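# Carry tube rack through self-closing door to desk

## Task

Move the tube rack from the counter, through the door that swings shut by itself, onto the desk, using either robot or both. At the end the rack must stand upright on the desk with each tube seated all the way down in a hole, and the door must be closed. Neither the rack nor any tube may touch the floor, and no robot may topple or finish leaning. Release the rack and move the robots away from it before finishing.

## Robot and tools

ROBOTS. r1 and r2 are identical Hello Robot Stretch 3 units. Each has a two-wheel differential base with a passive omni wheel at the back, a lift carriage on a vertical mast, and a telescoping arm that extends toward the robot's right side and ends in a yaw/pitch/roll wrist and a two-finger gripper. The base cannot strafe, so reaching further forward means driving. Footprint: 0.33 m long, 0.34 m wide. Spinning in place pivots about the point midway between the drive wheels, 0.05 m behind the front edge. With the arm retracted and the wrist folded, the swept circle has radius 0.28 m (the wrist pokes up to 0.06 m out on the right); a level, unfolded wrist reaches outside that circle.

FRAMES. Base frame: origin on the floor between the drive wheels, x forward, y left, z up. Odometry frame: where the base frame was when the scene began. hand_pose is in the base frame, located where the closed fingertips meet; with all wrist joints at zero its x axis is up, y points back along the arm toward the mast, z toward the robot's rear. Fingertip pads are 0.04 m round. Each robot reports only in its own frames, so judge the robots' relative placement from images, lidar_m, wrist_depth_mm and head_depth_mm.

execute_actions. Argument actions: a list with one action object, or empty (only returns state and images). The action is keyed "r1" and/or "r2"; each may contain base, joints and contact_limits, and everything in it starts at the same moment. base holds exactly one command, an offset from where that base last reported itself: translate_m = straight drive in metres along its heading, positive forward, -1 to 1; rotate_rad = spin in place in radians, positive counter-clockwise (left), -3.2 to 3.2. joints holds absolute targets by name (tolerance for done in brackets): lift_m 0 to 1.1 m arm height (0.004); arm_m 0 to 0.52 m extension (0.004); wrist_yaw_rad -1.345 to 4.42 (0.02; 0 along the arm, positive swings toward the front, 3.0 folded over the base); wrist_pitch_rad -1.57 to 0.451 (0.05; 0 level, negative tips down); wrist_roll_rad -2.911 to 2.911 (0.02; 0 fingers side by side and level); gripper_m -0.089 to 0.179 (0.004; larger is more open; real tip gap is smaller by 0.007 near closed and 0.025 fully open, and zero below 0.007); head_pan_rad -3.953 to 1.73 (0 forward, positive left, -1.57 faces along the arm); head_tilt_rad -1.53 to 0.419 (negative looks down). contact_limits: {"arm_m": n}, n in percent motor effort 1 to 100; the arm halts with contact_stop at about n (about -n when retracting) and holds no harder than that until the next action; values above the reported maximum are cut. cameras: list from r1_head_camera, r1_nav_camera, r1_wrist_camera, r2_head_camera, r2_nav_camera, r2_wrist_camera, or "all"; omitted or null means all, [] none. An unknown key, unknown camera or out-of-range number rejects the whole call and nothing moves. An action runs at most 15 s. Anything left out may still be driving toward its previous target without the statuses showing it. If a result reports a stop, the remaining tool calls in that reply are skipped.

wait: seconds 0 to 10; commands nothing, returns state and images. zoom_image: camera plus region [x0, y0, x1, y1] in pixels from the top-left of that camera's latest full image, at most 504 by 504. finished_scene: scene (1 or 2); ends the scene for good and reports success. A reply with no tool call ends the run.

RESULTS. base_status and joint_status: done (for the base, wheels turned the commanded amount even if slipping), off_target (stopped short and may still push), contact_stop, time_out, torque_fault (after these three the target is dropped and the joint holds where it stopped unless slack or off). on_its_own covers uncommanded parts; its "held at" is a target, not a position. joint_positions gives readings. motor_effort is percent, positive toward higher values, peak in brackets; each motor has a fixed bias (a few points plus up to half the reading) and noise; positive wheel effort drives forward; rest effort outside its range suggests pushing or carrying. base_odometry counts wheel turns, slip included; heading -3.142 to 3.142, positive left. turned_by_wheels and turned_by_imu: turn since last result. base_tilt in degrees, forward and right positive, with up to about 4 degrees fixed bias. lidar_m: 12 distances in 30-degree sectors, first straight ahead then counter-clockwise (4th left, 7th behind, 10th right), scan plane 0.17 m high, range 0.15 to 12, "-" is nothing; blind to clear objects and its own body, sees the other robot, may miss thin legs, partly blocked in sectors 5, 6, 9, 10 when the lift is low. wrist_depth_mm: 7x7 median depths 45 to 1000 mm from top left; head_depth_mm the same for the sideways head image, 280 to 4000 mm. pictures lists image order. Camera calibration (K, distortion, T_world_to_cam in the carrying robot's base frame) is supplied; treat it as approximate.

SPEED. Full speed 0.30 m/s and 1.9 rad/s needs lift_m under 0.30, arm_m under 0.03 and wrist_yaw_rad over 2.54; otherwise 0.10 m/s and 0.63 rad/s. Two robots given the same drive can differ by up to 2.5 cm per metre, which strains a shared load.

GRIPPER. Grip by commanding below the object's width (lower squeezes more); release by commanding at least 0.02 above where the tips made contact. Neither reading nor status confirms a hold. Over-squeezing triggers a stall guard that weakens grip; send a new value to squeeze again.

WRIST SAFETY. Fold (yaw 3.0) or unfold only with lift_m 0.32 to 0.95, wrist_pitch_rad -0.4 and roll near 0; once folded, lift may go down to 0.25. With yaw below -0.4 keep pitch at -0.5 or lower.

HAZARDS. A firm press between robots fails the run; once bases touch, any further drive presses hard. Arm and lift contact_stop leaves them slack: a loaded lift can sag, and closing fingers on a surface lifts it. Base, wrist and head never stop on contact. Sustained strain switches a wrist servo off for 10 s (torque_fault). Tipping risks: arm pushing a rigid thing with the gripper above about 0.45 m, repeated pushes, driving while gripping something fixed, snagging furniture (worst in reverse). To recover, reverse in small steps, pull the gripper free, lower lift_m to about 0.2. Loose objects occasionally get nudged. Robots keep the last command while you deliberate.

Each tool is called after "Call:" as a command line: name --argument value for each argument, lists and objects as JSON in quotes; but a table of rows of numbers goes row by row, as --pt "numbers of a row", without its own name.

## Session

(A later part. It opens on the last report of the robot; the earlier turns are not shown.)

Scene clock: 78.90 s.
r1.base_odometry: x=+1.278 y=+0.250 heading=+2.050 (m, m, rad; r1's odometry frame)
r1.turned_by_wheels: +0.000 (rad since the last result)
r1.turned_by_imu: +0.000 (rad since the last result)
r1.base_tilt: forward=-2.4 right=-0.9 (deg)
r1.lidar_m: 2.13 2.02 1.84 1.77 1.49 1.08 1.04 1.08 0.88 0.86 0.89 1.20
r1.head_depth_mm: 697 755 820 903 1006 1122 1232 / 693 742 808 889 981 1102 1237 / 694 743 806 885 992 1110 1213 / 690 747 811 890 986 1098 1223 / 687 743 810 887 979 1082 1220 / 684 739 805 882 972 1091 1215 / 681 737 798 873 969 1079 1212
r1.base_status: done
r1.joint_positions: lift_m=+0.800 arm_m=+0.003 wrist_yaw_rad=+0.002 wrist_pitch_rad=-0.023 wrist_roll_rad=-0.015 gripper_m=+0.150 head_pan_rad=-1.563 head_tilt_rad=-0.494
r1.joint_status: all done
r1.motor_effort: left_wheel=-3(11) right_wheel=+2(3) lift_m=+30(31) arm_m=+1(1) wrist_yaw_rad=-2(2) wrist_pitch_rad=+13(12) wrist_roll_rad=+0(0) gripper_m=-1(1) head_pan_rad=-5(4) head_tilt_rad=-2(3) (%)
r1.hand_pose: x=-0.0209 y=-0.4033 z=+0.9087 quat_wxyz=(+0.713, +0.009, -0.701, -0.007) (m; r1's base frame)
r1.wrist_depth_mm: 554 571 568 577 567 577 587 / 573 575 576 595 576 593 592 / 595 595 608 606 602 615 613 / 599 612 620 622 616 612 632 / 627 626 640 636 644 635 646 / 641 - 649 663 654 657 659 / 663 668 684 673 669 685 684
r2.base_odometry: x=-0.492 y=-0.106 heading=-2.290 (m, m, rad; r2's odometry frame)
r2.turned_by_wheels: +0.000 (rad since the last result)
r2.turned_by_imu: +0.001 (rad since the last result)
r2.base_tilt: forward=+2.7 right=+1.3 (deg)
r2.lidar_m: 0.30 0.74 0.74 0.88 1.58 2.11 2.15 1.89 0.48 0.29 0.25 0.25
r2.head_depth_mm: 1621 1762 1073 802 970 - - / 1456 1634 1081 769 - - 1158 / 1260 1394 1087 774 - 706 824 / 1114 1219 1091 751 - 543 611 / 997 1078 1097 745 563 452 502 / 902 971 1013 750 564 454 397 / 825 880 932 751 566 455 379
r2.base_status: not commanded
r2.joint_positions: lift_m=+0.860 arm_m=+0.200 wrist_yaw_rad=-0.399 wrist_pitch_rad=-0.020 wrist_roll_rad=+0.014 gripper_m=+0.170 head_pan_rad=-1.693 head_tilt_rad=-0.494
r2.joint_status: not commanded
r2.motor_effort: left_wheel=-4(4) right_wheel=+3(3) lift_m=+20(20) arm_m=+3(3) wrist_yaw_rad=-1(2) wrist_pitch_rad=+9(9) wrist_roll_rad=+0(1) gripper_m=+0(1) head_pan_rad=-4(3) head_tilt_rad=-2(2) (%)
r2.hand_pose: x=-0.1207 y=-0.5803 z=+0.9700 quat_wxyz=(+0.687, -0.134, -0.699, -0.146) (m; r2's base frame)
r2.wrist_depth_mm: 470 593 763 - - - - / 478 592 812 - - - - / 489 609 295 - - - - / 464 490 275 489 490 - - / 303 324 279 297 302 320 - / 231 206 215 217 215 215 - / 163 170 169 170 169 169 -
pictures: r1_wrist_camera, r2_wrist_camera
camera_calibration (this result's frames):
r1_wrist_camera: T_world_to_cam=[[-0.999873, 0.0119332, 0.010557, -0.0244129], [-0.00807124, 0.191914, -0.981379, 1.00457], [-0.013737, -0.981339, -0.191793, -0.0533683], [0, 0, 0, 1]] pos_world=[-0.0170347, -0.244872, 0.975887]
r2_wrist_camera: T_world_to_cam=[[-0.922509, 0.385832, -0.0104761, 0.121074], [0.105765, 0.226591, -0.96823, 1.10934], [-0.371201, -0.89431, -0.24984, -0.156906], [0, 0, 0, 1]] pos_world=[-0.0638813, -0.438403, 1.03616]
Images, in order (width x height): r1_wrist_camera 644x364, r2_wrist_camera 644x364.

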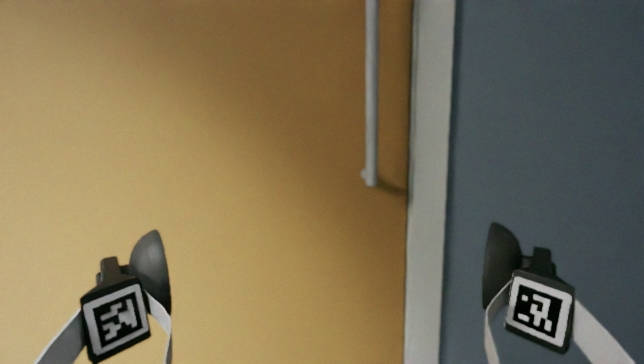

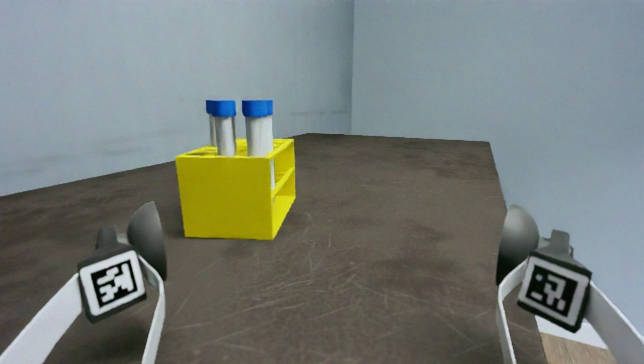

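Call:
execute_actions --actions '[{"r1":{"base":{"translate_m":-0.085},"joints":{"arm_m":0.41,"lift_m":0.84}},"r2":{"base":{"translate_m":0.02},"joints":{"arm_m":0.385,"lift_m":0.87}}}]' --cameras '["r2_wrist_camera","r1_wrist_camera"]'

Call:
execute_actions --actions '[{"r1":{"joints":{"gripper_m":-0.05}},"r2":{"joints":{"gripper_m":0.02}}}]' --cameras '[]'

Call:
execute_actions --actions '[{"r1":{"base":{"translate_m":0.03},"joints":{"arm_m":0.2}},"r2":{"joints":{"lift_m":0.92}}}]' --cameras '["r2_wrist_camera","r1_wrist_camera"]'

Scene clock: 96.20 s.
r1.base_odometry: x=+1.317 y=+0.174 heading=+2.050 (m, m, rad; r1's odometry frame)
r1.turned_by_wheels: +0.000 (rad since the last result)
r1.turned_by_imu: +0.001 (rad since the last result)
r1.base_tilt: forward=-2.4 right=-0.9 (deg)
r1.lidar_m: 2.21 2.11 1.85 1.77 1.37 0.99 0.96 0.99 0.89 0.85 0.89 1.20
r1.head_depth_mm: 698 754 822 906 987 - - / 696 751 821 889 - 1139 1232 / 685 738 812 864 1005 1107 1231 / 691 738 802 865 1000 1107 1231 / 687 744 808 886 978 1101 1223 / 684 740 803 880 972 1088 1211 / 681 737 802 875 971 1080 1211
r1.base_status: done
r1.joint_positions: lift_m=+0.840 arm_m=+0.410 wrist_yaw_rad=+0.001 wrist_pitch_rad=-0.021 wrist_roll_rad=-0.015 gripper_m=+0.150 head_pan_rad=-1.563 head_tilt_rad=-0.494
r1.joint_status: all done
r1.motor_effort: left_wheel=-4(10) right_wheel=+2(2) lift_m=+30(30) arm_m=+5(6) wrist_yaw_rad=-1(2) wrist_pitch_rad=+12(13) wrist_roll_rad=+0(0) gripper_m=+0(0) head_pan_rad=-4(5) head_tilt_rad=-3(3) (%)
r1.hand_pose: x=-0.0213 y=-0.8103 z=+0.9490 quat_wxyz=(+0.713, +0.008, -0.701, -0.007) (m; r1's base frame)
r1.wrist_depth_mm: 192 194 194 138 195 185 197 / 198 198 198 140 202 189 202 / 202 203 205 143 208 194 208 / 207 209 211 148 212 200 215 / 213 213 217 154 219 204 221 / 219 - 222 221 226 211 227 / 224 229 230 229 233 218 234
r2.base_odometry: x=-0.505 y=-0.121 heading=-2.290 (m, m, rad; r2's odometry frame)
r2.turned_by_wheels: +0.000 (rad since the last result)
r2.turned_by_imu: +0.001 (rad since the last result)
r2.base_tilt: forward=+2.7 right=+1.3 (deg)
r2.lidar_m: 0.28 0.72 0.72 0.86 1.55 2.20 2.17 1.91 0.45 0.27 0.24 0.24
r2.head_depth_mm: 1626 1767 1072 768 968 - - / 1430 1609 1078 768 - - 1160 / 1245 1369 1159 - 541 630 772 / 1098 1203 1177 - 561 476 571 / 981 1061 1096 744 563 453 462 / 885 954 998 749 564 453 384 / 810 866 923 752 566 455 379
r2.base_status: done
r2.joint_positions: lift_m=+0.870 arm_m=+0.385 wrist_yaw_rad=-0.399 wrist_pitch_rad=-0.020 wrist_roll_rad=+0.014 gripper_m=+0.170 head_pan_rad=-1.693 head_tilt_rad=-0.494
r2.joint_status: all done
r2.motor_effort: left_wheel=-4(8) right_wheel=+3(8) lift_m=+38(41) arm_m=+3(2) wrist_yaw_rad=-2(2) wrist_pitch_rad=+9(9) wrist_roll_rad=+0(0) gripper_m=-1(1) head_pan_rad=-3(2) head_tilt_rad=-2(2) (%)
r2.hand_pose: x=-0.1208 y=-0.7653 z=+0.9792 quat_wxyz=(+0.687, -0.134, -0.699, -0.146) (m; r2's base frame)
r2.wrist_depth_mm: 348 432 592 902 - - - / 357 439 611 971 - - - / 360 443 593 158 - - - / 366 437 519 161 116 530 691 / 321 347 298 118 118 333 323 / 247 219 117 113 111 231 240 / 176 182 123 119 118 180 174
pictures: r1_wrist_camera, r2_wrist_camera
camera_calibration (this result's frames):
r1_wrist_camera: T_world_to_cam=[[-0.999856, 0.0133215, 0.0105372, -0.0191894], [-0.00780649, 0.190554, -0.981646, 1.12145], [-0.0150849, -0.981586, -0.190423, -0.446564], [0, 0, 0, 1]] pos_world=[-0.0171684, -0.651783, 1.01603]
r2_wrist_camera: T_world_to_cam=[[-0.922422, 0.386042, -0.010476, 0.192663], [0.105801, 0.226528, -0.968241, 1.16009], [-0.371409, -0.894235, -0.249798, -0.320078], [0, 0, 0, 1]] pos_world=[-0.063902, -0.623395, 1.04531]
Images, in order (width x height): r1_wrist_camera 644x364, r2_wrist_camera 644x364.

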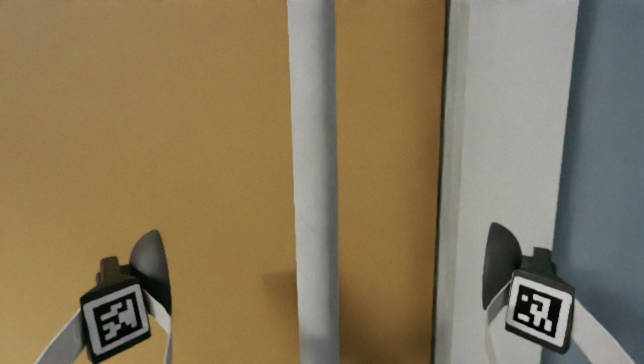

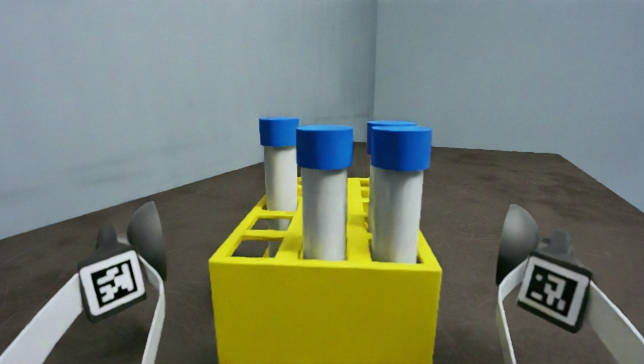

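Scene clock: 98.70 s.
r1.base_odometry: x=+1.317 y=+0.174 heading=+2.050 (m, m, rad; r1's odometry frame)
r1.turned_by_wheels: +0.000 (rad since the last result)
r1.turned_by_imu: +0.001 (rad since the last result)
r1.base_tilt: forward=-2.5 right=-0.9 (deg)
r1.lidar_m: 2.22 2.11 1.84 1.77 1.37 1.00 0.95 0.99 0.89 0.85 0.89 1.20
r1.head_depth_mm: 698 755 823 901 990 - - / 694 753 816 888 - 1140 1234 / 682 738 811 862 1001 1097 1239 / 688 736 800 868 998 1101 1230 / 686 741 807 883 979 1097 1218 / 685 738 802 878 972 1087 1211 / 680 734 799 876 970 1084 1209
r1.base_status: not commanded
r1.joint_positions: lift_m=+0.840 arm_m=+0.410 wrist_yaw_rad=+0.008 wrist_pitch_rad=-0.021 wrist_roll_rad=-0.015 gripper_m=-0.049 head_pan_rad=-1.563 head_tilt_rad=-0.494
r1.joint_status: all done
r1.motor_effort: left_wheel=+0(3) right_wheel=-2(2) lift_m=+30(30) arm_m=+2(5) wrist_yaw_rad=-7(8) wrist_pitch_rad=+12(12) wrist_roll_rad=+0(0) gripper_m=-27(99) head_pan_rad=-4(4) head_tilt_rad=-3(3) (%)
r1.hand_pose: x=-0.0193 y=-0.8105 z=+0.9492 quat_wxyz=(+0.713, +0.011, -0.701, -0.005) (m; r1's base frame)
r1.wrist_depth_mm: 191 192 192 134 193 184 196 / 197 197 199 139 199 188 199 / 202 201 203 201 204 193 205 / 208 207 209 207 210 198 213 / 213 214 215 146 215 205 219 / 220 221 219 149 221 211 226 / 226 226 229 226 230 216 231
r2.base_odometry: x=-0.505 y=-0.121 heading=-2.290 (m, m, rad; r2's odometry frame)
r2.turned_by_wheels: +0.000 (rad since the last result)
r2.turned_by_imu: +0.000 (rad since the last result)
r2.base_tilt: forward=+2.8 right=+1.2 (deg)
r2.lidar_m: 0.28 0.72 0.72 0.85 1.55 2.20 2.16 1.90 0.45 0.27 0.24 0.24
r2.head_depth_mm: 1620 1772 1073 766 967 - - / 1428 1610 1075 769 - - 1159 / 1245 1378 1123 - 541 629 775 / 1096 1203 1173 - 561 476 571 / 981 1062 1100 745 562 452 462 / 889 955 999 749 565 453 384 / 813 867 924 751 566 455 380
r2.base_status: not commanded
r2.joint_positions: lift_m=+0.870 arm_m=+0.385 wrist_yaw_rad=-0.399 wrist_pitch_rad=-0.024 wrist_roll_rad=+0.014 gripper_m=+0.024 head_pan_rad=-1.693 head_tilt_rad=-0.494
r2.joint_status: gripper_m off_target (ended at +0.024, target +0.020)
r2.motor_effort: left_wheel=-4(4) right_wheel=+3(3) lift_m=+39(39) arm_m=+2(3) wrist_yaw_rad=-2(1) wrist_pitch_rad=+11(11) wrist_roll_rad=+0(0) gripper_m=-27(98) head_pan_rad=-2(2) head_tilt_rad=-2(2) (%)
r2.hand_pose: x=-0.1207 y=-0.7651 z=+0.9780 quat_wxyz=(+0.687, -0.132, -0.699, -0.148) (m; r2's base frame)
r2.wrist_depth_mm: 346 434 574 916 - - - / 353 439 606 960 - - - / 358 451 604 163 143 - - / 363 441 504 158 140 498 567 / 319 319 139 132 130 312 316 / 231 228 146 140 137 228 229 / 180 179 169 152 164 178 180
pictures: none
No camera images: the call's "cameras" was empty. Leave "cameras" out to get every camera's image.

Scene clock: 101.50 s.
r1.base_odometry: x=+1.303 y=+0.201 heading=+2.051 (m, m, rad; r1's odometry frame)
r1.turned_by_wheels: +0.000 (rad since the last result)
r1.turned_by_imu: +0.001 (rad since the last result)
r1.base_tilt: forward=-2.4 right=-0.9 (deg)
r1.lidar_m: 2.19 2.08 1.84 1.77 1.41 1.02 0.99 1.02 0.89 0.64 0.73 1.21
r1.head_depth_mm: 698 754 823 905 998 - - / 690 748 818 897 968 - 1232 / 502 549 596 662 715 - 1197 / 512 543 600 658 - 849 945 / 526 569 623 686 762 857 986 / 537 584 639 706 786 894 1029 / 552 599 659 729 817 931 1081
r1.base_status: done
r1.joint_positions: lift_m=+0.840 arm_m=+0.201 wrist_yaw_rad=+0.032 wrist_pitch_rad=-0.023 wrist_roll_rad=-0.015 gripper_m=-0.037 head_pan_rad=-1.563 head_tilt_rad=-0.494
r1.joint_status: all done
r1.on_its_own: gripper_m is held at -0.038, not at your -0.050, by its stall guard, which is still easing; wrist_yaw_rad is at rest, and its effort (-28) is outside its rest range (-12 to +12)
r1.motor_effort: left_wheel=+6(23) right_wheel=-7(17) lift_m=+30(30) arm_m=-5(9) wrist_yaw_rad=-28(41) wrist_pitch_rad=+13(13) wrist_roll_rad=+0(0) gripper_m=-25(29) head_pan_rad=-5(4) head_tilt_rad=-2(3) (%)
r1.hand_pose: x=-0.0133 y=-0.6010 z=+0.9487 quat_wxyz=(+0.713, +0.020, -0.701, +0.003) (m; r1's base frame)
r1.wrist_depth_mm: 245 229 212 192 185 386 390 / 255 234 220 197 188 394 394 / 262 245 224 200 193 403 409 / 275 253 233 149 200 414 419 / 288 261 239 151 205 426 426 / 298 273 255 152 206 449 444 / 314 281 257 217 220 453 455
r2.base_odometry: x=-0.505 y=-0.121 heading=-2.290 (m, m, rad; r2's odometry frame)
r2.turned_by_wheels: +0.000 (rad since the last result)
r2.turned_by_imu: +0.000 (rad since the last result)
r2.base_tilt: forward=+2.7 right=+1.3 (deg)
r2.lidar_m: 0.28 0.72 0.72 0.86 1.55 2.17 2.17 1.91 0.45 0.27 0.24 0.24
r2.head_depth_mm: 1627 1766 1074 803 - - 1211 / 1433 1615 1082 - - 853 1159 / 1238 1373 1253 708 559 629 775 / 1095 1201 816 679 561 477 572 / 987 1061 1102 709 564 452 463 / 890 952 996 748 564 453 385 / 812 866 923 751 566 455 379
r2.base_status: not commanded
r2.joint_positions: lift_m=+0.920 arm_m=+0.385 wrist_yaw_rad=-0.399 wrist_pitch_rad=-0.028 wrist_roll_rad=+0.014 gripper_m=+0.036 head_pan_rad=-1.693 head_tilt_rad=-0.494
r2.joint_status: all done
r2.on_its_own: gripper_m is held at +0.035, not at your +0.020, by its stall guard, which is still easing
r2.motor_effort: left_wheel=-4(4) right_wheel=+3(3) lift_m=+40(42) arm_m=+3(2) wrist_yaw_rad=-2(1) wrist_pitch_rad=+13(13) wrist_roll_rad=+0(0) gripper_m=-21(24) head_pan_rad=-3(3) head_tilt_rad=-2(2) (%)
r2.hand_pose: x=-0.1207 y=-0.7650 z=+1.0270 quat_wxyz=(+0.686, -0.131, -0.699, -0.149) (m; r2's base frame)
r2.wrist_depth_mm: 349 436 583 901 - - - / 355 437 596 976 - - - / 364 444 617 167 144 - - / 366 452 590 159 141 691 - / 368 431 139 132 130 431 439 / 314 311 145 140 137 313 313 / 246 246 228 150 225 244 245
pictures: r1_wrist_camera, r2_wrist_camera
camera_calibration (this result's frames):
r1_wrist_camera: T_world_to_cam=[[-0.999785, -0.0178559, 0.0105498, -0.0327576], [-0.0137783, 0.19165, -0.981367, 1.08159], [0.0155013, -0.981301, -0.191855, -0.239182], [0, 0, 0, 1]] pos_world=[-0.0141405, -0.442581, 1.01589]
r2_wrist_camera: T_world_to_cam=[[-0.922388, 0.386123, -0.0104978, 0.193255], [0.108926, 0.23394, -0.96613, 1.21024], [-0.370589, -0.89229, -0.257842, -0.29804], [0, 0, 0, 1]] pos_world=[-0.0640202, -0.623682, 1.09443]
Images, in order (width x height): r1_wrist_camera 644x364, r2_wrist_camera 644x364.

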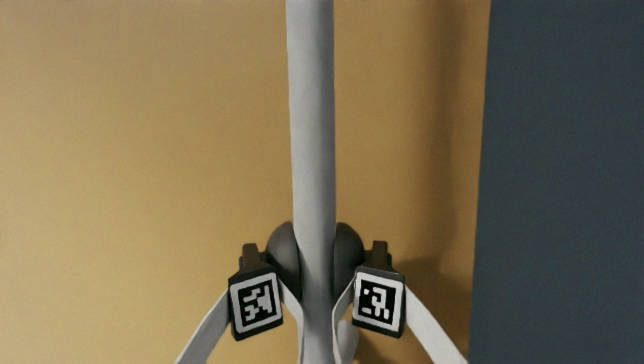

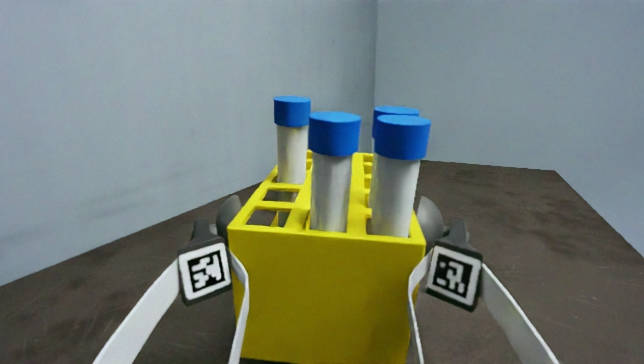

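Call:
execute_actions --actions '[{"r1":{"base":{"translate_m":-0.02},"joints":{"arm_m":0.38}},"r2":{"joints":{"arm_m":0},"base":{"rotate_rad":-0.85}}}]' --cameras '[]'

Call:
execute_actions --actions '[{"r1":{"joints":{"gripper_m":0.15}}}]' --cameras '[]'

Call:
execute_actions --actions '[{"r1":{"joints":{"arm_m":0.2}}}]' --cameras '[]'

Call:
execute_actions --actions '[{"r1":{"base":{"translate_m":0.74},"joints":{"wrist_yaw_rad":1.57}},"r2":{"base":{"translate_m":-1},"joints":{"wrist_yaw_rad":0.6}}}]' --cameras '[]'

Call:
execute_actions --actions '[{"r1":{"base":{"rotate_rad":-1.66},"joints":{"arm_m":0.5}},"r2":{"base":{"translate_m":-0.35},"joints":{"wrist_yaw_rad":1.6}}}]' --cameras '[]'

Call:
execute_actions --actions '[{"r1":{"base":{"translate_m":0.5}},"r2":{"base":{"translate_m":-0.45},"joints":{"head_pan_rad":0}}}]' --cameras '["r2_wrist_camera","r1_wrist_camera"]'

Scene clock: 130.40 s.
r1.base_odometry: x=+1.313 y=+0.183 heading=+2.050 (m, m, rad; r1's odometry frame)
r1.turned_by_wheels: +0.000 (rad since the last result)
r1.turned_by_imu: +0.001 (rad since the last result)
r1.base_tilt: forward=-2.2 right=-0.9 (deg)
r1.lidar_m: 2.21 2.19 1.84 1.77 1.38 1.00 0.96 1.00 0.89 0.83 0.87 1.20
r1.head_depth_mm: 698 755 823 904 989 - - / 691 751 819 890 - 1137 1232 / 675 734 794 853 1000 1091 1217 / 667 703 777 839 984 1067 1206 / 667 721 788 860 953 1068 1213 / 667 721 782 861 951 1061 1209 / 666 720 784 858 949 1067 1213
r1.base_status: done
r1.joint_positions: lift_m=+0.840 arm_m=+0.380 wrist_yaw_rad=-0.009 wrist_pitch_rad=-0.021 wrist_roll_rad=-0.015 gripper_m=-0.034 head_pan_rad=-1.563 head_tilt_rad=-0.494
r1.joint_status: all done
r1.on_its_own: gripper_m is held at -0.035, not at your -0.050, by its stall guard, which is not easing now
r1.motor_effort: left_wheel=-7(16) right_wheel=+4(12) lift_m=+30(30) arm_m=+2(7) wrist_yaw_rad=+5(30) wrist_pitch_rad=+11(13) wrist_roll_rad=+0(0) gripper_m=-21(24) head_pan_rad=-4(4) head_tilt_rad=-4(2) (%)
r1.hand_pose: x=-0.0238 y=-0.7805 z=+0.9492 quat_wxyz=(+0.713, +0.004, -0.701, -0.011) (m; r1's base frame)
r1.wrist_depth_mm: 197 198 198 196 197 212 228 / 203 205 204 201 203 218 233 / 209 208 209 148 208 227 241 / 215 213 214 151 214 230 245 / 221 220 221 151 220 239 254 / 225 227 226 154 226 246 260 / 233 233 234 234 237 256 271
r2.base_odometry: x=-0.505 y=-0.121 heading=-3.140 (m, m, rad; r2's odometry frame)
r2.turned_by_wheels: -0.850 (rad since the last result)
r2.turned_by_imu: -0.848 (rad since the last result)
r2.base_tilt: forward=+2.9 right=+1.1 (deg)
r2.lidar_m: 0.24 0.25 0.33 0.72 0.74 1.00 2.55 2.19 1.99 1.06 0.35 0.25
r2.head_depth_mm: 1673 1860 2050 2216 1827 - - / 1653 1817 2012 478 416 - - / 1624 1781 1970 1306 420 - - / 1591 1751 1935 2128 1901 1515 - / 1568 1722 1898 2115 1853 1493 1248 / 1546 1691 1867 2071 1856 1495 1252 / 1525 1658 1761 1259 1135 1033 947
r2.base_status: done
r2.joint_positions: lift_m=+0.920 arm_m=+0.003 wrist_yaw_rad=-0.400 wrist_pitch_rad=-0.028 wrist_roll_rad=+0.014 gripper_m=+0.039 head_pan_rad=-1.693 head_tilt_rad=-0.494
r2.joint_status: all done
joint sent to its limit — the command would take r2.arm_m past its lower limit, so that joint was sent only as far as its limit.
r2.on_its_own: gripper_m is held at +0.038, not at your +0.020, by its stall guard, which is not easing now
r2.motor_effort: left_wheel=+2(8) right_wheel=-3(10) lift_m=+39(40) arm_m=-3(4) wrist_yaw_rad=+0(1) wrist_pitch_rad=+13(13) wrist_roll_rad=+0(0) gripper_m=-21(19) head_pan_rad=-2(3) head_tilt_rad=-2(2) (%)
r2.hand_pose: x=-0.1210 y=-0.3830 z=+1.0270 quat_wxyz=(+0.686, -0.131, -0.699, -0.150) (m; r2's base frame)
r2.wrist_depth_mm: - - - - - - - / - - - - - - - / - - - 167 146 - - / 796 - - 158 153 - - / 750 - 137 132 130 - - / 718 - 146 139 136 - - / 683 - - 150 - - -
pictures: none
No camera images: the call's "cameras" was empty. Leave "cameras" out to get every camera's image.

Scene clock: 132.73 s.
r1.base_odometry: x=+1.313 y=+0.183 heading=+2.051 (m, m, rad; r1's odometry frame)
r1.turned_by_wheels: +0.000 (rad since the last result)
r1.turned_by_imu: +0.001 (rad since the last result)
r1.base_tilt: forward=-2.5 right=-1.0 (deg)
r1.lidar_m: 2.21 2.20 1.84 1.76 1.38 1.00 0.97 1.00 0.89 0.86 0.89 1.21
r1.head_depth_mm: 699 757 824 901 990 - - / 690 751 820 888 - 1135 1232 / 692 748 806 869 1018 1107 1233 / 689 739 801 868 1015 1103 1236 / 688 743 807 883 981 1093 1224 / 683 737 802 881 975 1095 1217 / 679 736 803 876 968 1084 1214
r1.base_status: not commanded
r1.joint_positions: lift_m=+0.840 arm_m=+0.380 wrist_yaw_rad=-0.006 wrist_pitch_rad=-0.021 wrist_roll_rad=-0.015 gripper_m=+0.150 head_pan_rad=-1.563 head_tilt_rad=-0.494
r1.joint_status: all done
r1.motor_effort: left_wheel=-3(7) right_wheel=+1(5) lift_m=+30(30) arm_m=+3(3) wrist_yaw_rad=+2(6) wrist_pitch_rad=+12(11) wrist_roll_rad=+0(0) gripper_m=-1(82) head_pan_rad=-4(4) head_tilt_rad=-3(3) (%)
r1.hand_pose: x=-0.0229 y=-0.7805 z=+0.9492 quat_wxyz=(+0.713, +0.006, -0.701, -0.010) (m; r1's base frame)
r1.wrist_depth_mm: 218 220 223 221 226 213 226 / 224 225 227 227 230 218 232 / 229 230 232 232 237 227 238 / 237 240 240 237 243 232 247 / 242 245 246 244 252 238 253 / 250 - 254 252 258 244 262 / 255 262 260 260 263 252 270
r2.base_odometry: x=-0.505 y=-0.121 heading=-3.140 (m, m, rad; r2's odometry frame)
r2.turned_by_wheels: +0.000 (rad since the last result)
r2.turned_by_imu: +0.000 (rad since the last result)
r2.base_tilt: forward=+2.6 right=+1.2 (deg)
r2.lidar_m: 0.24 0.25 0.33 0.72 0.75 1.00 2.56 2.19 1.99 1.06 0.35 0.25
r2.head_depth_mm: 1680 1841 2056 2218 1826 - - / 1650 1816 2008 478 416 - - / 1624 1784 1974 1306 421 - - / 1591 1745 1930 2139 1911 1516 - / 1569 1714 1902 2106 1848 1488 1251 / 1547 1685 1849 2054 1869 1505 1249 / 1514 1662 1758 1265 1134 1033 947
r2.base_status: not commanded
r2.joint_positions: lift_m=+0.920 arm_m=+0.003 wrist_yaw_rad=-0.400 wrist_pitch_rad=-0.028 wrist_roll_rad=+0.014 gripper_m=+0.039 head_pan_rad=-1.693 head_tilt_rad=-0.494
r2.joint_status: not commanded
r2.on_its_own: gripper_m is held at +0.038, not at your +0.020, by its stall guard, which is not easing now
r2.motor_effort: left_wheel=+2(2) right_wheel=-3(3) lift_m=+40(39) arm_m=-3(3) wrist_yaw_rad=+0(0) wrist_pitch_rad=+13(13) wrist_roll_rad=+0(0) gripper_m=-21(21) head_pan_rad=-3(3) head_tilt_rad=-2(2) (%)
r2.hand_pose: x=-0.1210 y=-0.3830 z=+1.0270 quat_wxyz=(+0.686, -0.131, -0.699, -0.150) (m; r2's base frame)
r2.wrist_depth_mm: - - - - - - - / - - - - - - - / - - - 167 145 - - / 797 - - 160 152 - - / 755 - 138 133 130 - - / 723 - 146 139 136 - - / 697 - - 150 - - -
pictures: none
No camera images: the call's "cameras" was empty. Leave "cameras" out to get every camera's image.

Scene clock: 135.30 s.
r1.base_odometry: x=+1.313 y=+0.183 heading=+2.051 (m, m, rad; r1's odometry frame)
r1.turned_by_wheels: +0.000 (rad since the last result)
r1.turned_by_imu: +0.001 (rad since the last result)
r1.base_tilt: forward=-2.4 right=-1.0 (deg)
r1.lidar_m: 2.21 2.19 1.84 1.77 1.38 1.01 0.96 1.00 0.89 0.86 0.89 1.21
r1.head_depth_mm: 700 756 823 903 995 - - / 689 753 818 899 963 - 1235 / 690 746 805 884 - - 1244 / 690 736 805 880 957 1125 1231 / 689 744 808 885 990 1102 1224 / 684 740 804 880 974 1089 1211 / 683 737 801 879 966 1086 1207
r1.base_status: not commanded
r1.joint_positions: lift_m=+0.840 arm_m=+0.200 wrist_yaw_rad=-0.004 wrist_pitch_rad=-0.021 wrist_roll_rad=-0.015 gripper_m=+0.150 head_pan_rad=-1.563 head_tilt_rad=-0.494
r1.joint_status: all done
r1.motor_effort: left_wheel=-4(3) right_wheel=+2(2) lift_m=+31(30) arm_m=-4(4) wrist_yaw_rad=+0(2) wrist_pitch_rad=+12(12) wrist_roll_rad=+0(0) gripper_m=+0(0) head_pan_rad=-4(4) head_tilt_rad=-2(2) (%)
r1.hand_pose: x=-0.0225 y=-0.6010 z=+0.9492 quat_wxyz=(+0.713, +0.006, -0.701, -0.009) (m; r1's base frame)
r1.wrist_depth_mm: 385 385 385 385 383 389 399 / 392 401 397 402 394 404 413 / 396 407 409 405 409 416 427 / 417 416 416 426 414 424 430 / 427 428 426 425 429 438 438 / 440 - 439 450 446 449 459 / 449 458 462 457 458 468 472
r2.base_odometry: x=-0.505 y=-0.121 heading=-3.140 (m, m, rad; r2's odometry frame)
r2.turned_by_wheels: +0.000 (rad since the last result)
r2.turned_by_imu: +0.000 (rad since the last result)
r2.base_tilt: forward=+2.9 right=+1.3 (deg)
r2.lidar_m: 0.24 0.25 0.33 0.72 0.75 1.00 2.56 2.19 1.99 1.06 0.35 0.25
r2.head_depth_mm: 1679 1832 2056 2207 1824 - - / 1653 1813 2008 479 416 - - / 1622 1783 1968 1303 420 - - / 1601 1748 1937 2146 1913 1505 - / 1565 1712 1893 2121 1858 1495 1246 / 1543 1690 1863 2075 1851 1497 1256 / 1514 1658 1756 1259 1134 1031 947
r2.base_status: not commanded
r2.joint_positions: lift_m=+0.920 arm_m=+0.003 wrist_yaw_rad=-0.400 wrist_pitch_rad=-0.028 wrist_roll_rad=+0.014 gripper_m=+0.039 head_pan_rad=-1.693 head_tilt_rad=-0.494
r2.joint_status: not commanded
r2.on_its_own: gripper_m is held at +0.038, not at your +0.020, by its stall guard, which is not easing now
r2.motor_effort: left_wheel=+2(2) right_wheel=-3(3) lift_m=+39(39) arm_m=-3(3) wrist_yaw_rad=+0(1) wrist_pitch_rad=+13(13) wrist_roll_rad=+0(1) gripper_m=-20(20) head_pan_rad=-3(3) head_tilt_rad=-2(2) (%)
r2.hand_pose: x=-0.1210 y=-0.3830 z=+1.0270 quat_wxyz=(+0.686, -0.131, -0.699, -0.150) (m; r2's base frame)
r2.wrist_depth_mm: - - - - - - - / - - - - - - - / - - - 167 145 - - / 805 - - 159 151 - - / 730 - 139 133 130 - - / 719 - 146 139 137 - - / 698 - - 150 - - -
pictures: none
No camera images: the call's "cameras" was empty. Leave "cameras" out to get every camera's image.

Scene clock: 146.63 s.
r1.base_odometry: x=+0.971 y=+0.840 heading=+2.051 (m, m, rad; r1's odometry frame)
r1.turned_by_wheels: +0.000 (rad since the last result)
r1.turned_by_imu: +0.005 (rad since the last result)
r1.base_tilt: forward=-2.4 right=-1.0 (deg)
r1.lidar_m: 1.47 1.52 1.85 1.07 1.84 1.77 1.70 1.20 0.88 0.84 0.88 1.20
r1.head_depth_mm: 692 749 815 898 989 - - / 689 746 811 889 958 1131 1232 / 686 744 809 888 957 1130 1234 / 684 738 807 882 967 - 1214 / 675 726 785 879 957 - 1224 / 676 733 798 874 968 - 1217 / 675 728 793 871 963 1089 1218
r1.base_status: done
r1.joint_positions: lift_m=+0.840 arm_m=+0.200 wrist_yaw_rad=+1.568 wrist_pitch_rad=-0.021 wrist_roll_rad=-0.015 gripper_m=+0.150 head_pan_rad=-1.563 head_tilt_rad=-0.494
r1.joint_status: all done
r1.motor_effort: left_wheel=-3(4) right_wheel=+1(5) lift_m=+31(30) arm_m=-3(3) wrist_yaw_rad=+2(3) wrist_pitch_rad=+12(12) wrist_roll_rad=+0(0) gripper_m=+0(1) head_pan_rad=-5(5) head_tilt_rad=-3(3) (%)
r1.hand_pose: x=+0.2343 y=-0.3462 z=+0.9492 quat_wxyz=(+0.510, +0.501, -0.491, +0.498) (m; r1's base frame)
r1.wrist_depth_mm: - - - - - 920 626 / - - - - - 923 622 / - - - - - 934 632 / - - - - - 948 614 / - - - - - 894 621 / - - - - - - 596 / - - - - - - 584
r2.base_odometry: x=+0.495 y=-0.119 heading=-3.140 (m, m, rad; r2's odometry frame)
r2.turned_by_wheels: +0.000 (rad since the last result)
r2.turned_by_imu: +0.001 (rad since the last result)
r2.base_tilt: forward=+2.9 right=+1.3 (deg)
r2.lidar_m: 1.24 1.01 0.73 0.69 0.71 0.95 1.93 1.99 0.97 0.97 1.82 1.30
r2.head_depth_mm: 1709 1863 2074 2260 1832 - - / 1650 917 2039 2232 1838 - - / 881 1114 1911 2142 1514 1379 - / 1549 1717 1963 2169 1833 1447 - / 1589 1711 1921 2149 1853 1536 - / 1570 1708 1889 2107 1926 - - / 1541 1692 1841 2015 385 1387 1221
r2.base_status: done
r2.joint_positions: lift_m=+0.920 arm_m=+0.003 wrist_yaw_rad=+0.598 wrist_pitch_rad=-0.028 wrist_roll_rad=+0.014 gripper_m=+0.039 head_pan_rad=-1.693 head_tilt_rad=-0.494
r2.joint_status: all done
r2.on_its_own: gripper_m is held at +0.038, not at your +0.020, by its stall guard, which is not easing now
r2.motor_effort: left_wheel=+3(5) right_wheel=-3(7) lift_m=+39(39) arm_m=-3(3) wrist_yaw_rad=+1(2) wrist_pitch_rad=+13(13) wrist_roll_rad=+0(0) gripper_m=-20(21) head_pan_rad=-3(3) head_tilt_rad=-2(2) (%)
r2.hand_pose: x=+0.1224 y=-0.3589 z=+1.0270 quat_wxyz=(+0.674, +0.219, -0.677, +0.197) (m; r2's base frame)
r2.wrist_depth_mm: - - - - - - - / - - - - - - - / - - - 168 145 - - / 987 - - 158 152 - - / 1000 - 138 133 130 - - / - - 146 139 136 - - / - - - 150 - - -
pictures: none
No camera images: the call's "cameras" was empty. Leave "cameras" out to get every camera's image.

Scene clock: 151.37 s.
r1.base_odometry: x=+0.971 y=+0.840 heading=+0.391 (m, m, rad; r1's odometry frame)
r1.turned_by_wheels: -1.660 (rad since the last result)
r1.turned_by_imu: -1.641 (rad since the last result)
r1.base_tilt: forward=-2.4 right=-0.9 (deg)
r1.lidar_m: 0.84 0.86 1.10 1.46 1.49 1.90 1.07 1.23 1.83 1.70 1.35 0.91
r1.head_depth_mm: 1477 1589 1728 1928 2061 - - / 1446 1564 1718 1876 - 1557 1303 / 1436 1552 1684 1872 2003 1611 1306 / 1419 1530 1644 1781 1976 1608 1308 / 1402 1501 1646 1758 1947 1605 1311 / 1382 1485 1614 1774 1917 1619 1313 / 1361 1478 1596 1733 1899 1620 1315
r1.base_status: done
r1.joint_positions: lift_m=+0.840 arm_m=+0.500 wrist_yaw_rad=+1.568 wrist_pitch_rad=-0.021 wrist_roll_rad=-0.015 gripper_m=+0.150 head_pan_rad=-1.563 head_tilt_rad=-0.494
r1.joint_status: all done
r1.motor_effort: left_wheel=+3(11) right_wheel=-1(5) lift_m=+30(30) arm_m=+5(4) wrist_yaw_rad=+1(2) wrist_pitch_rad=+11(11) wrist_roll_rad=+0(0) gripper_m=+0(0) head_pan_rad=-4(5) head_tilt_rad=-3(2) (%)
r1.hand_pose: x=+0.2343 y=-0.6452 z=+0.9492 quat_wxyz=(+0.510, +0.501, -0.491, +0.498) (m; r1's base frame)
r1.wrist_depth_mm: 727 730 754 764 790 824 875 / 757 763 768 798 826 831 879 / 748 771 822 838 830 853 883 / 756 805 808 851 876 901 911 / 792 817 851 875 897 908 943 / 804 - 848 879 929 939 - / 815 871 892 911 957 975 -
r2.base_odometry: x=+0.845 y=-0.119 heading=-3.140 (m, m, rad; r2's odometry frame)
r2.turned_by_wheels: +0.000 (rad since the last result)
r2.turned_by_imu: +0.001 (rad since the last result)
r2.base_tilt: forward=+2.8 right=+1.2 (deg)
r2.lidar_m: 1.59 1.00 0.71 0.69 0.70 0.94 1.58 1.62 2.03 1.07 1.05 1.66
r2.head_depth_mm: 1711 1838 2097 2272 1831 - - / 1685 1807 2048 2209 1832 - - / 1652 1820 2002 2223 1832 1624 - / 1626 1786 1979 2169 1854 1577 - / 1605 1740 1934 2145 1867 1337 1251 / 1581 1720 1891 2102 1856 1316 1237 / 860 1701 1864 2022 1733 1422 1286
r2.base_status: done
r2.joint_positions: lift_m=+0.920 arm_m=+0.003 wrist_yaw_rad=+1.598 wrist_pitch_rad=-0.028 wrist_roll_rad=+0.014 gripper_m=+0.039 head_pan_rad=-1.693 head_tilt_rad=-0.494
r2.joint_status: all done
r2.on_its_own: gripper_m is held at +0.038, not at your +0.020, by its stall guard, which is not easing now
r2.motor_effort: left_wheel=+3(5) right_wheel=-3(8) lift_m=+39(39) arm_m=-3(3) wrist_yaw_rad=+1(3) wrist_pitch_rad=+13(13) wrist_roll_rad=+0(0) gripper_m=-21(21) head_pan_rad=-3(4) head_tilt_rad=-2(2) (%)
r2.hand_pose: x=+0.2340 y=-0.1409 z=+1.0270 quat_wxyz=(+0.497, +0.517, -0.489, +0.496) (m; r2's base frame)
r2.wrist_depth_mm: 931 - - - - - - / 916 - - - - - - / 907 - - 167 144 - - / 934 - - 160 142 - - / 957 - 137 133 130 - - / 963 - 145 139 136 - - / 924 - - 150 - - -
pictures: none
No camera images: the call's "cameras" was empty. Leave "cameras" out to get every camera's image.

Scene clock: 157.67 s.
r1.base_odometry: x=+1.433 y=+1.030 heading=+0.391 (m, m, rad; r1's odometry frame)
r1.turned_by_wheels: +0.000 (rad since the last result)
r1.turned_by_imu: +0.002 (rad since the last result)
r1.base_tilt: forward=-2.5 right=-1.0 (deg)
r1.lidar_m: 0.35 0.35 0.46 1.01 1.54 1.96 2.27 1.65 1.77 1.66 0.56 0.38
r1.head_depth_mm: 1419 1541 1677 1852 2020 - - / 1408 1530 1671 1824 - 1556 1297 / 1388 1512 1640 1808 1946 1604 1305 / 1375 1485 1614 1726 1938 1617 1308 / 1365 1463 1591 1706 1916 1609 1313 / 1343 1444 1567 1706 1863 1624 1310 / 1320 1409 1510 1462 1392 1310 1210
r1.base_status: done
r1.joint_positions: lift_m=+0.840 arm_m=+0.500 wrist_yaw_rad=+1.568 wrist_pitch_rad=-0.021 wrist_roll_rad=-0.015 gripper_m=+0.150 head_pan_rad=-1.563 head_tilt_rad=-0.494
r1.joint_status: not commanded
r1.motor_effort: left_wheel=+4(9) right_wheel=-2(3) lift_m=+30(30) arm_m=+5(5) wrist_yaw_rad=+1(1) wrist_pitch_rad=+12(12) wrist_roll_rad=+0(0) gripper_m=-1(0) head_pan_rad=-5(4) head_tilt_rad=-3(3) (%)
r1.hand_pose: x=+0.2343 y=-0.6452 z=+0.9492 quat_wxyz=(+0.510, +0.501, -0.491, +0.498) (m; r1's base frame)
r1.wrist_depth_mm: 298 304 310 319 326 325 351 / 304 311 319 328 333 334 359 / 310 314 328 337 343 342 364 / 322 329 335 343 355 365 378 / 328 333 342 354 362 375 391 / 332 - 355 364 378 371 403 / 343 359 367 371 388 388 418
r2.base_odometry: x=+1.295 y=-0.118 heading=-3.139 (m, m, rad; r2's odometry frame)
r2.turned_by_wheels: +0.000 (rad since the last result)
r2.turned_by_imu: +0.001 (rad since the last result)
r2.base_tilt: forward=+2.9 right=+1.2 (deg)
r2.lidar_m: 2.04 0.98 0.70 0.67 0.69 0.92 1.13 1.16 1.56 1.96 1.66 2.13
r2.head_depth_mm: 2206 2006 2070 2266 382 312 1157 / 2196 2043 2073 2238 1834 1439 1213 / 2201 2075 2053 2230 1833 1480 1244 / 2166 2084 2032 2235 1848 1482 1243 / 2158 2097 2010 2223 1844 1495 1249 / 2182 2309 2520 2349 1866 1487 1253 / 2133 2286 2284 2148 1865 1502 1258
r2.base_status: done
r2.joint_positions: lift_m=+0.920 arm_m=+0.003 wrist_yaw_rad=+1.598 wrist_pitch_rad=-0.028 wrist_roll_rad=+0.014 gripper_m=+0.039 head_pan_rad=-0.007 head_tilt_rad=-0.494
r2.joint_status: all done
r2.on_its_own: gripper_m is held at +0.038, not at your +0.020, by its stall guard, which is not easing now
r2.motor_effort: left_wheel=+3(4) right_wheel=-3(8) lift_m=+39(39) arm_m=-3(3) wrist_yaw_rad=+2(2) wrist_pitch_rad=+13(13) wrist_roll_rad=+0(0) gripper_m=-20(19) head_pan_rad=+2(30) head_tilt_rad=-2(2) (%)
r2.hand_pose: x=+0.2340 y=-0.1409 z=+1.0270 quat_wxyz=(+0.497, +0.517, -0.489, +0.496) (m; r2's base frame)
r2.wrist_depth_mm: 920 - - - - - - / 949 - - - - - - / 910 - - 167 144 - - / 936 - - 159 142 - - / 909 - 138 132 130 - - / 932 - 145 139 136 - - / 878 - - 150 - - -
pictures: r1_wrist_camera, r2_wrist_camera
camera_calibration (this result's frames):
r1_wrist_camera: T_world_to_cam=[[-0.0164045, -0.99981, 0.0105205, -0.649993], [-0.190136, -0.00721062, -0.981731, 1.00731], [0.981621, -0.0181052, -0.189981, 0.107021], [0, 0, 0, 1]] pos_world=[0.0758085, -0.640668, 1.01608]
r2_wrist_camera: T_world_to_cam=[[0.0294461, -0.999511, -0.0105001, -0.13854], [-0.258335, 0.00253796, -0.966052, 1.07877], [0.965607, 0.031159, -0.258134, 0.208038], [0, 0, 0, 1]] pos_world=[0.0818819, -0.147693, 1.0944]
Images, in order (width x height): r1_wrist_camera 644x364, r2_wrist_camera 644x364.

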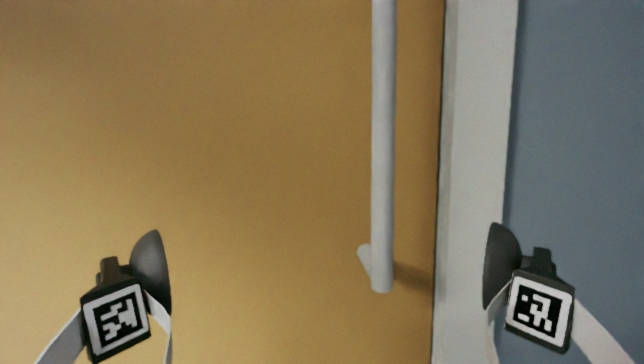

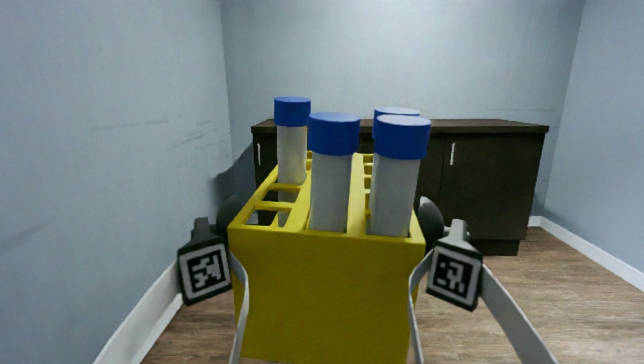

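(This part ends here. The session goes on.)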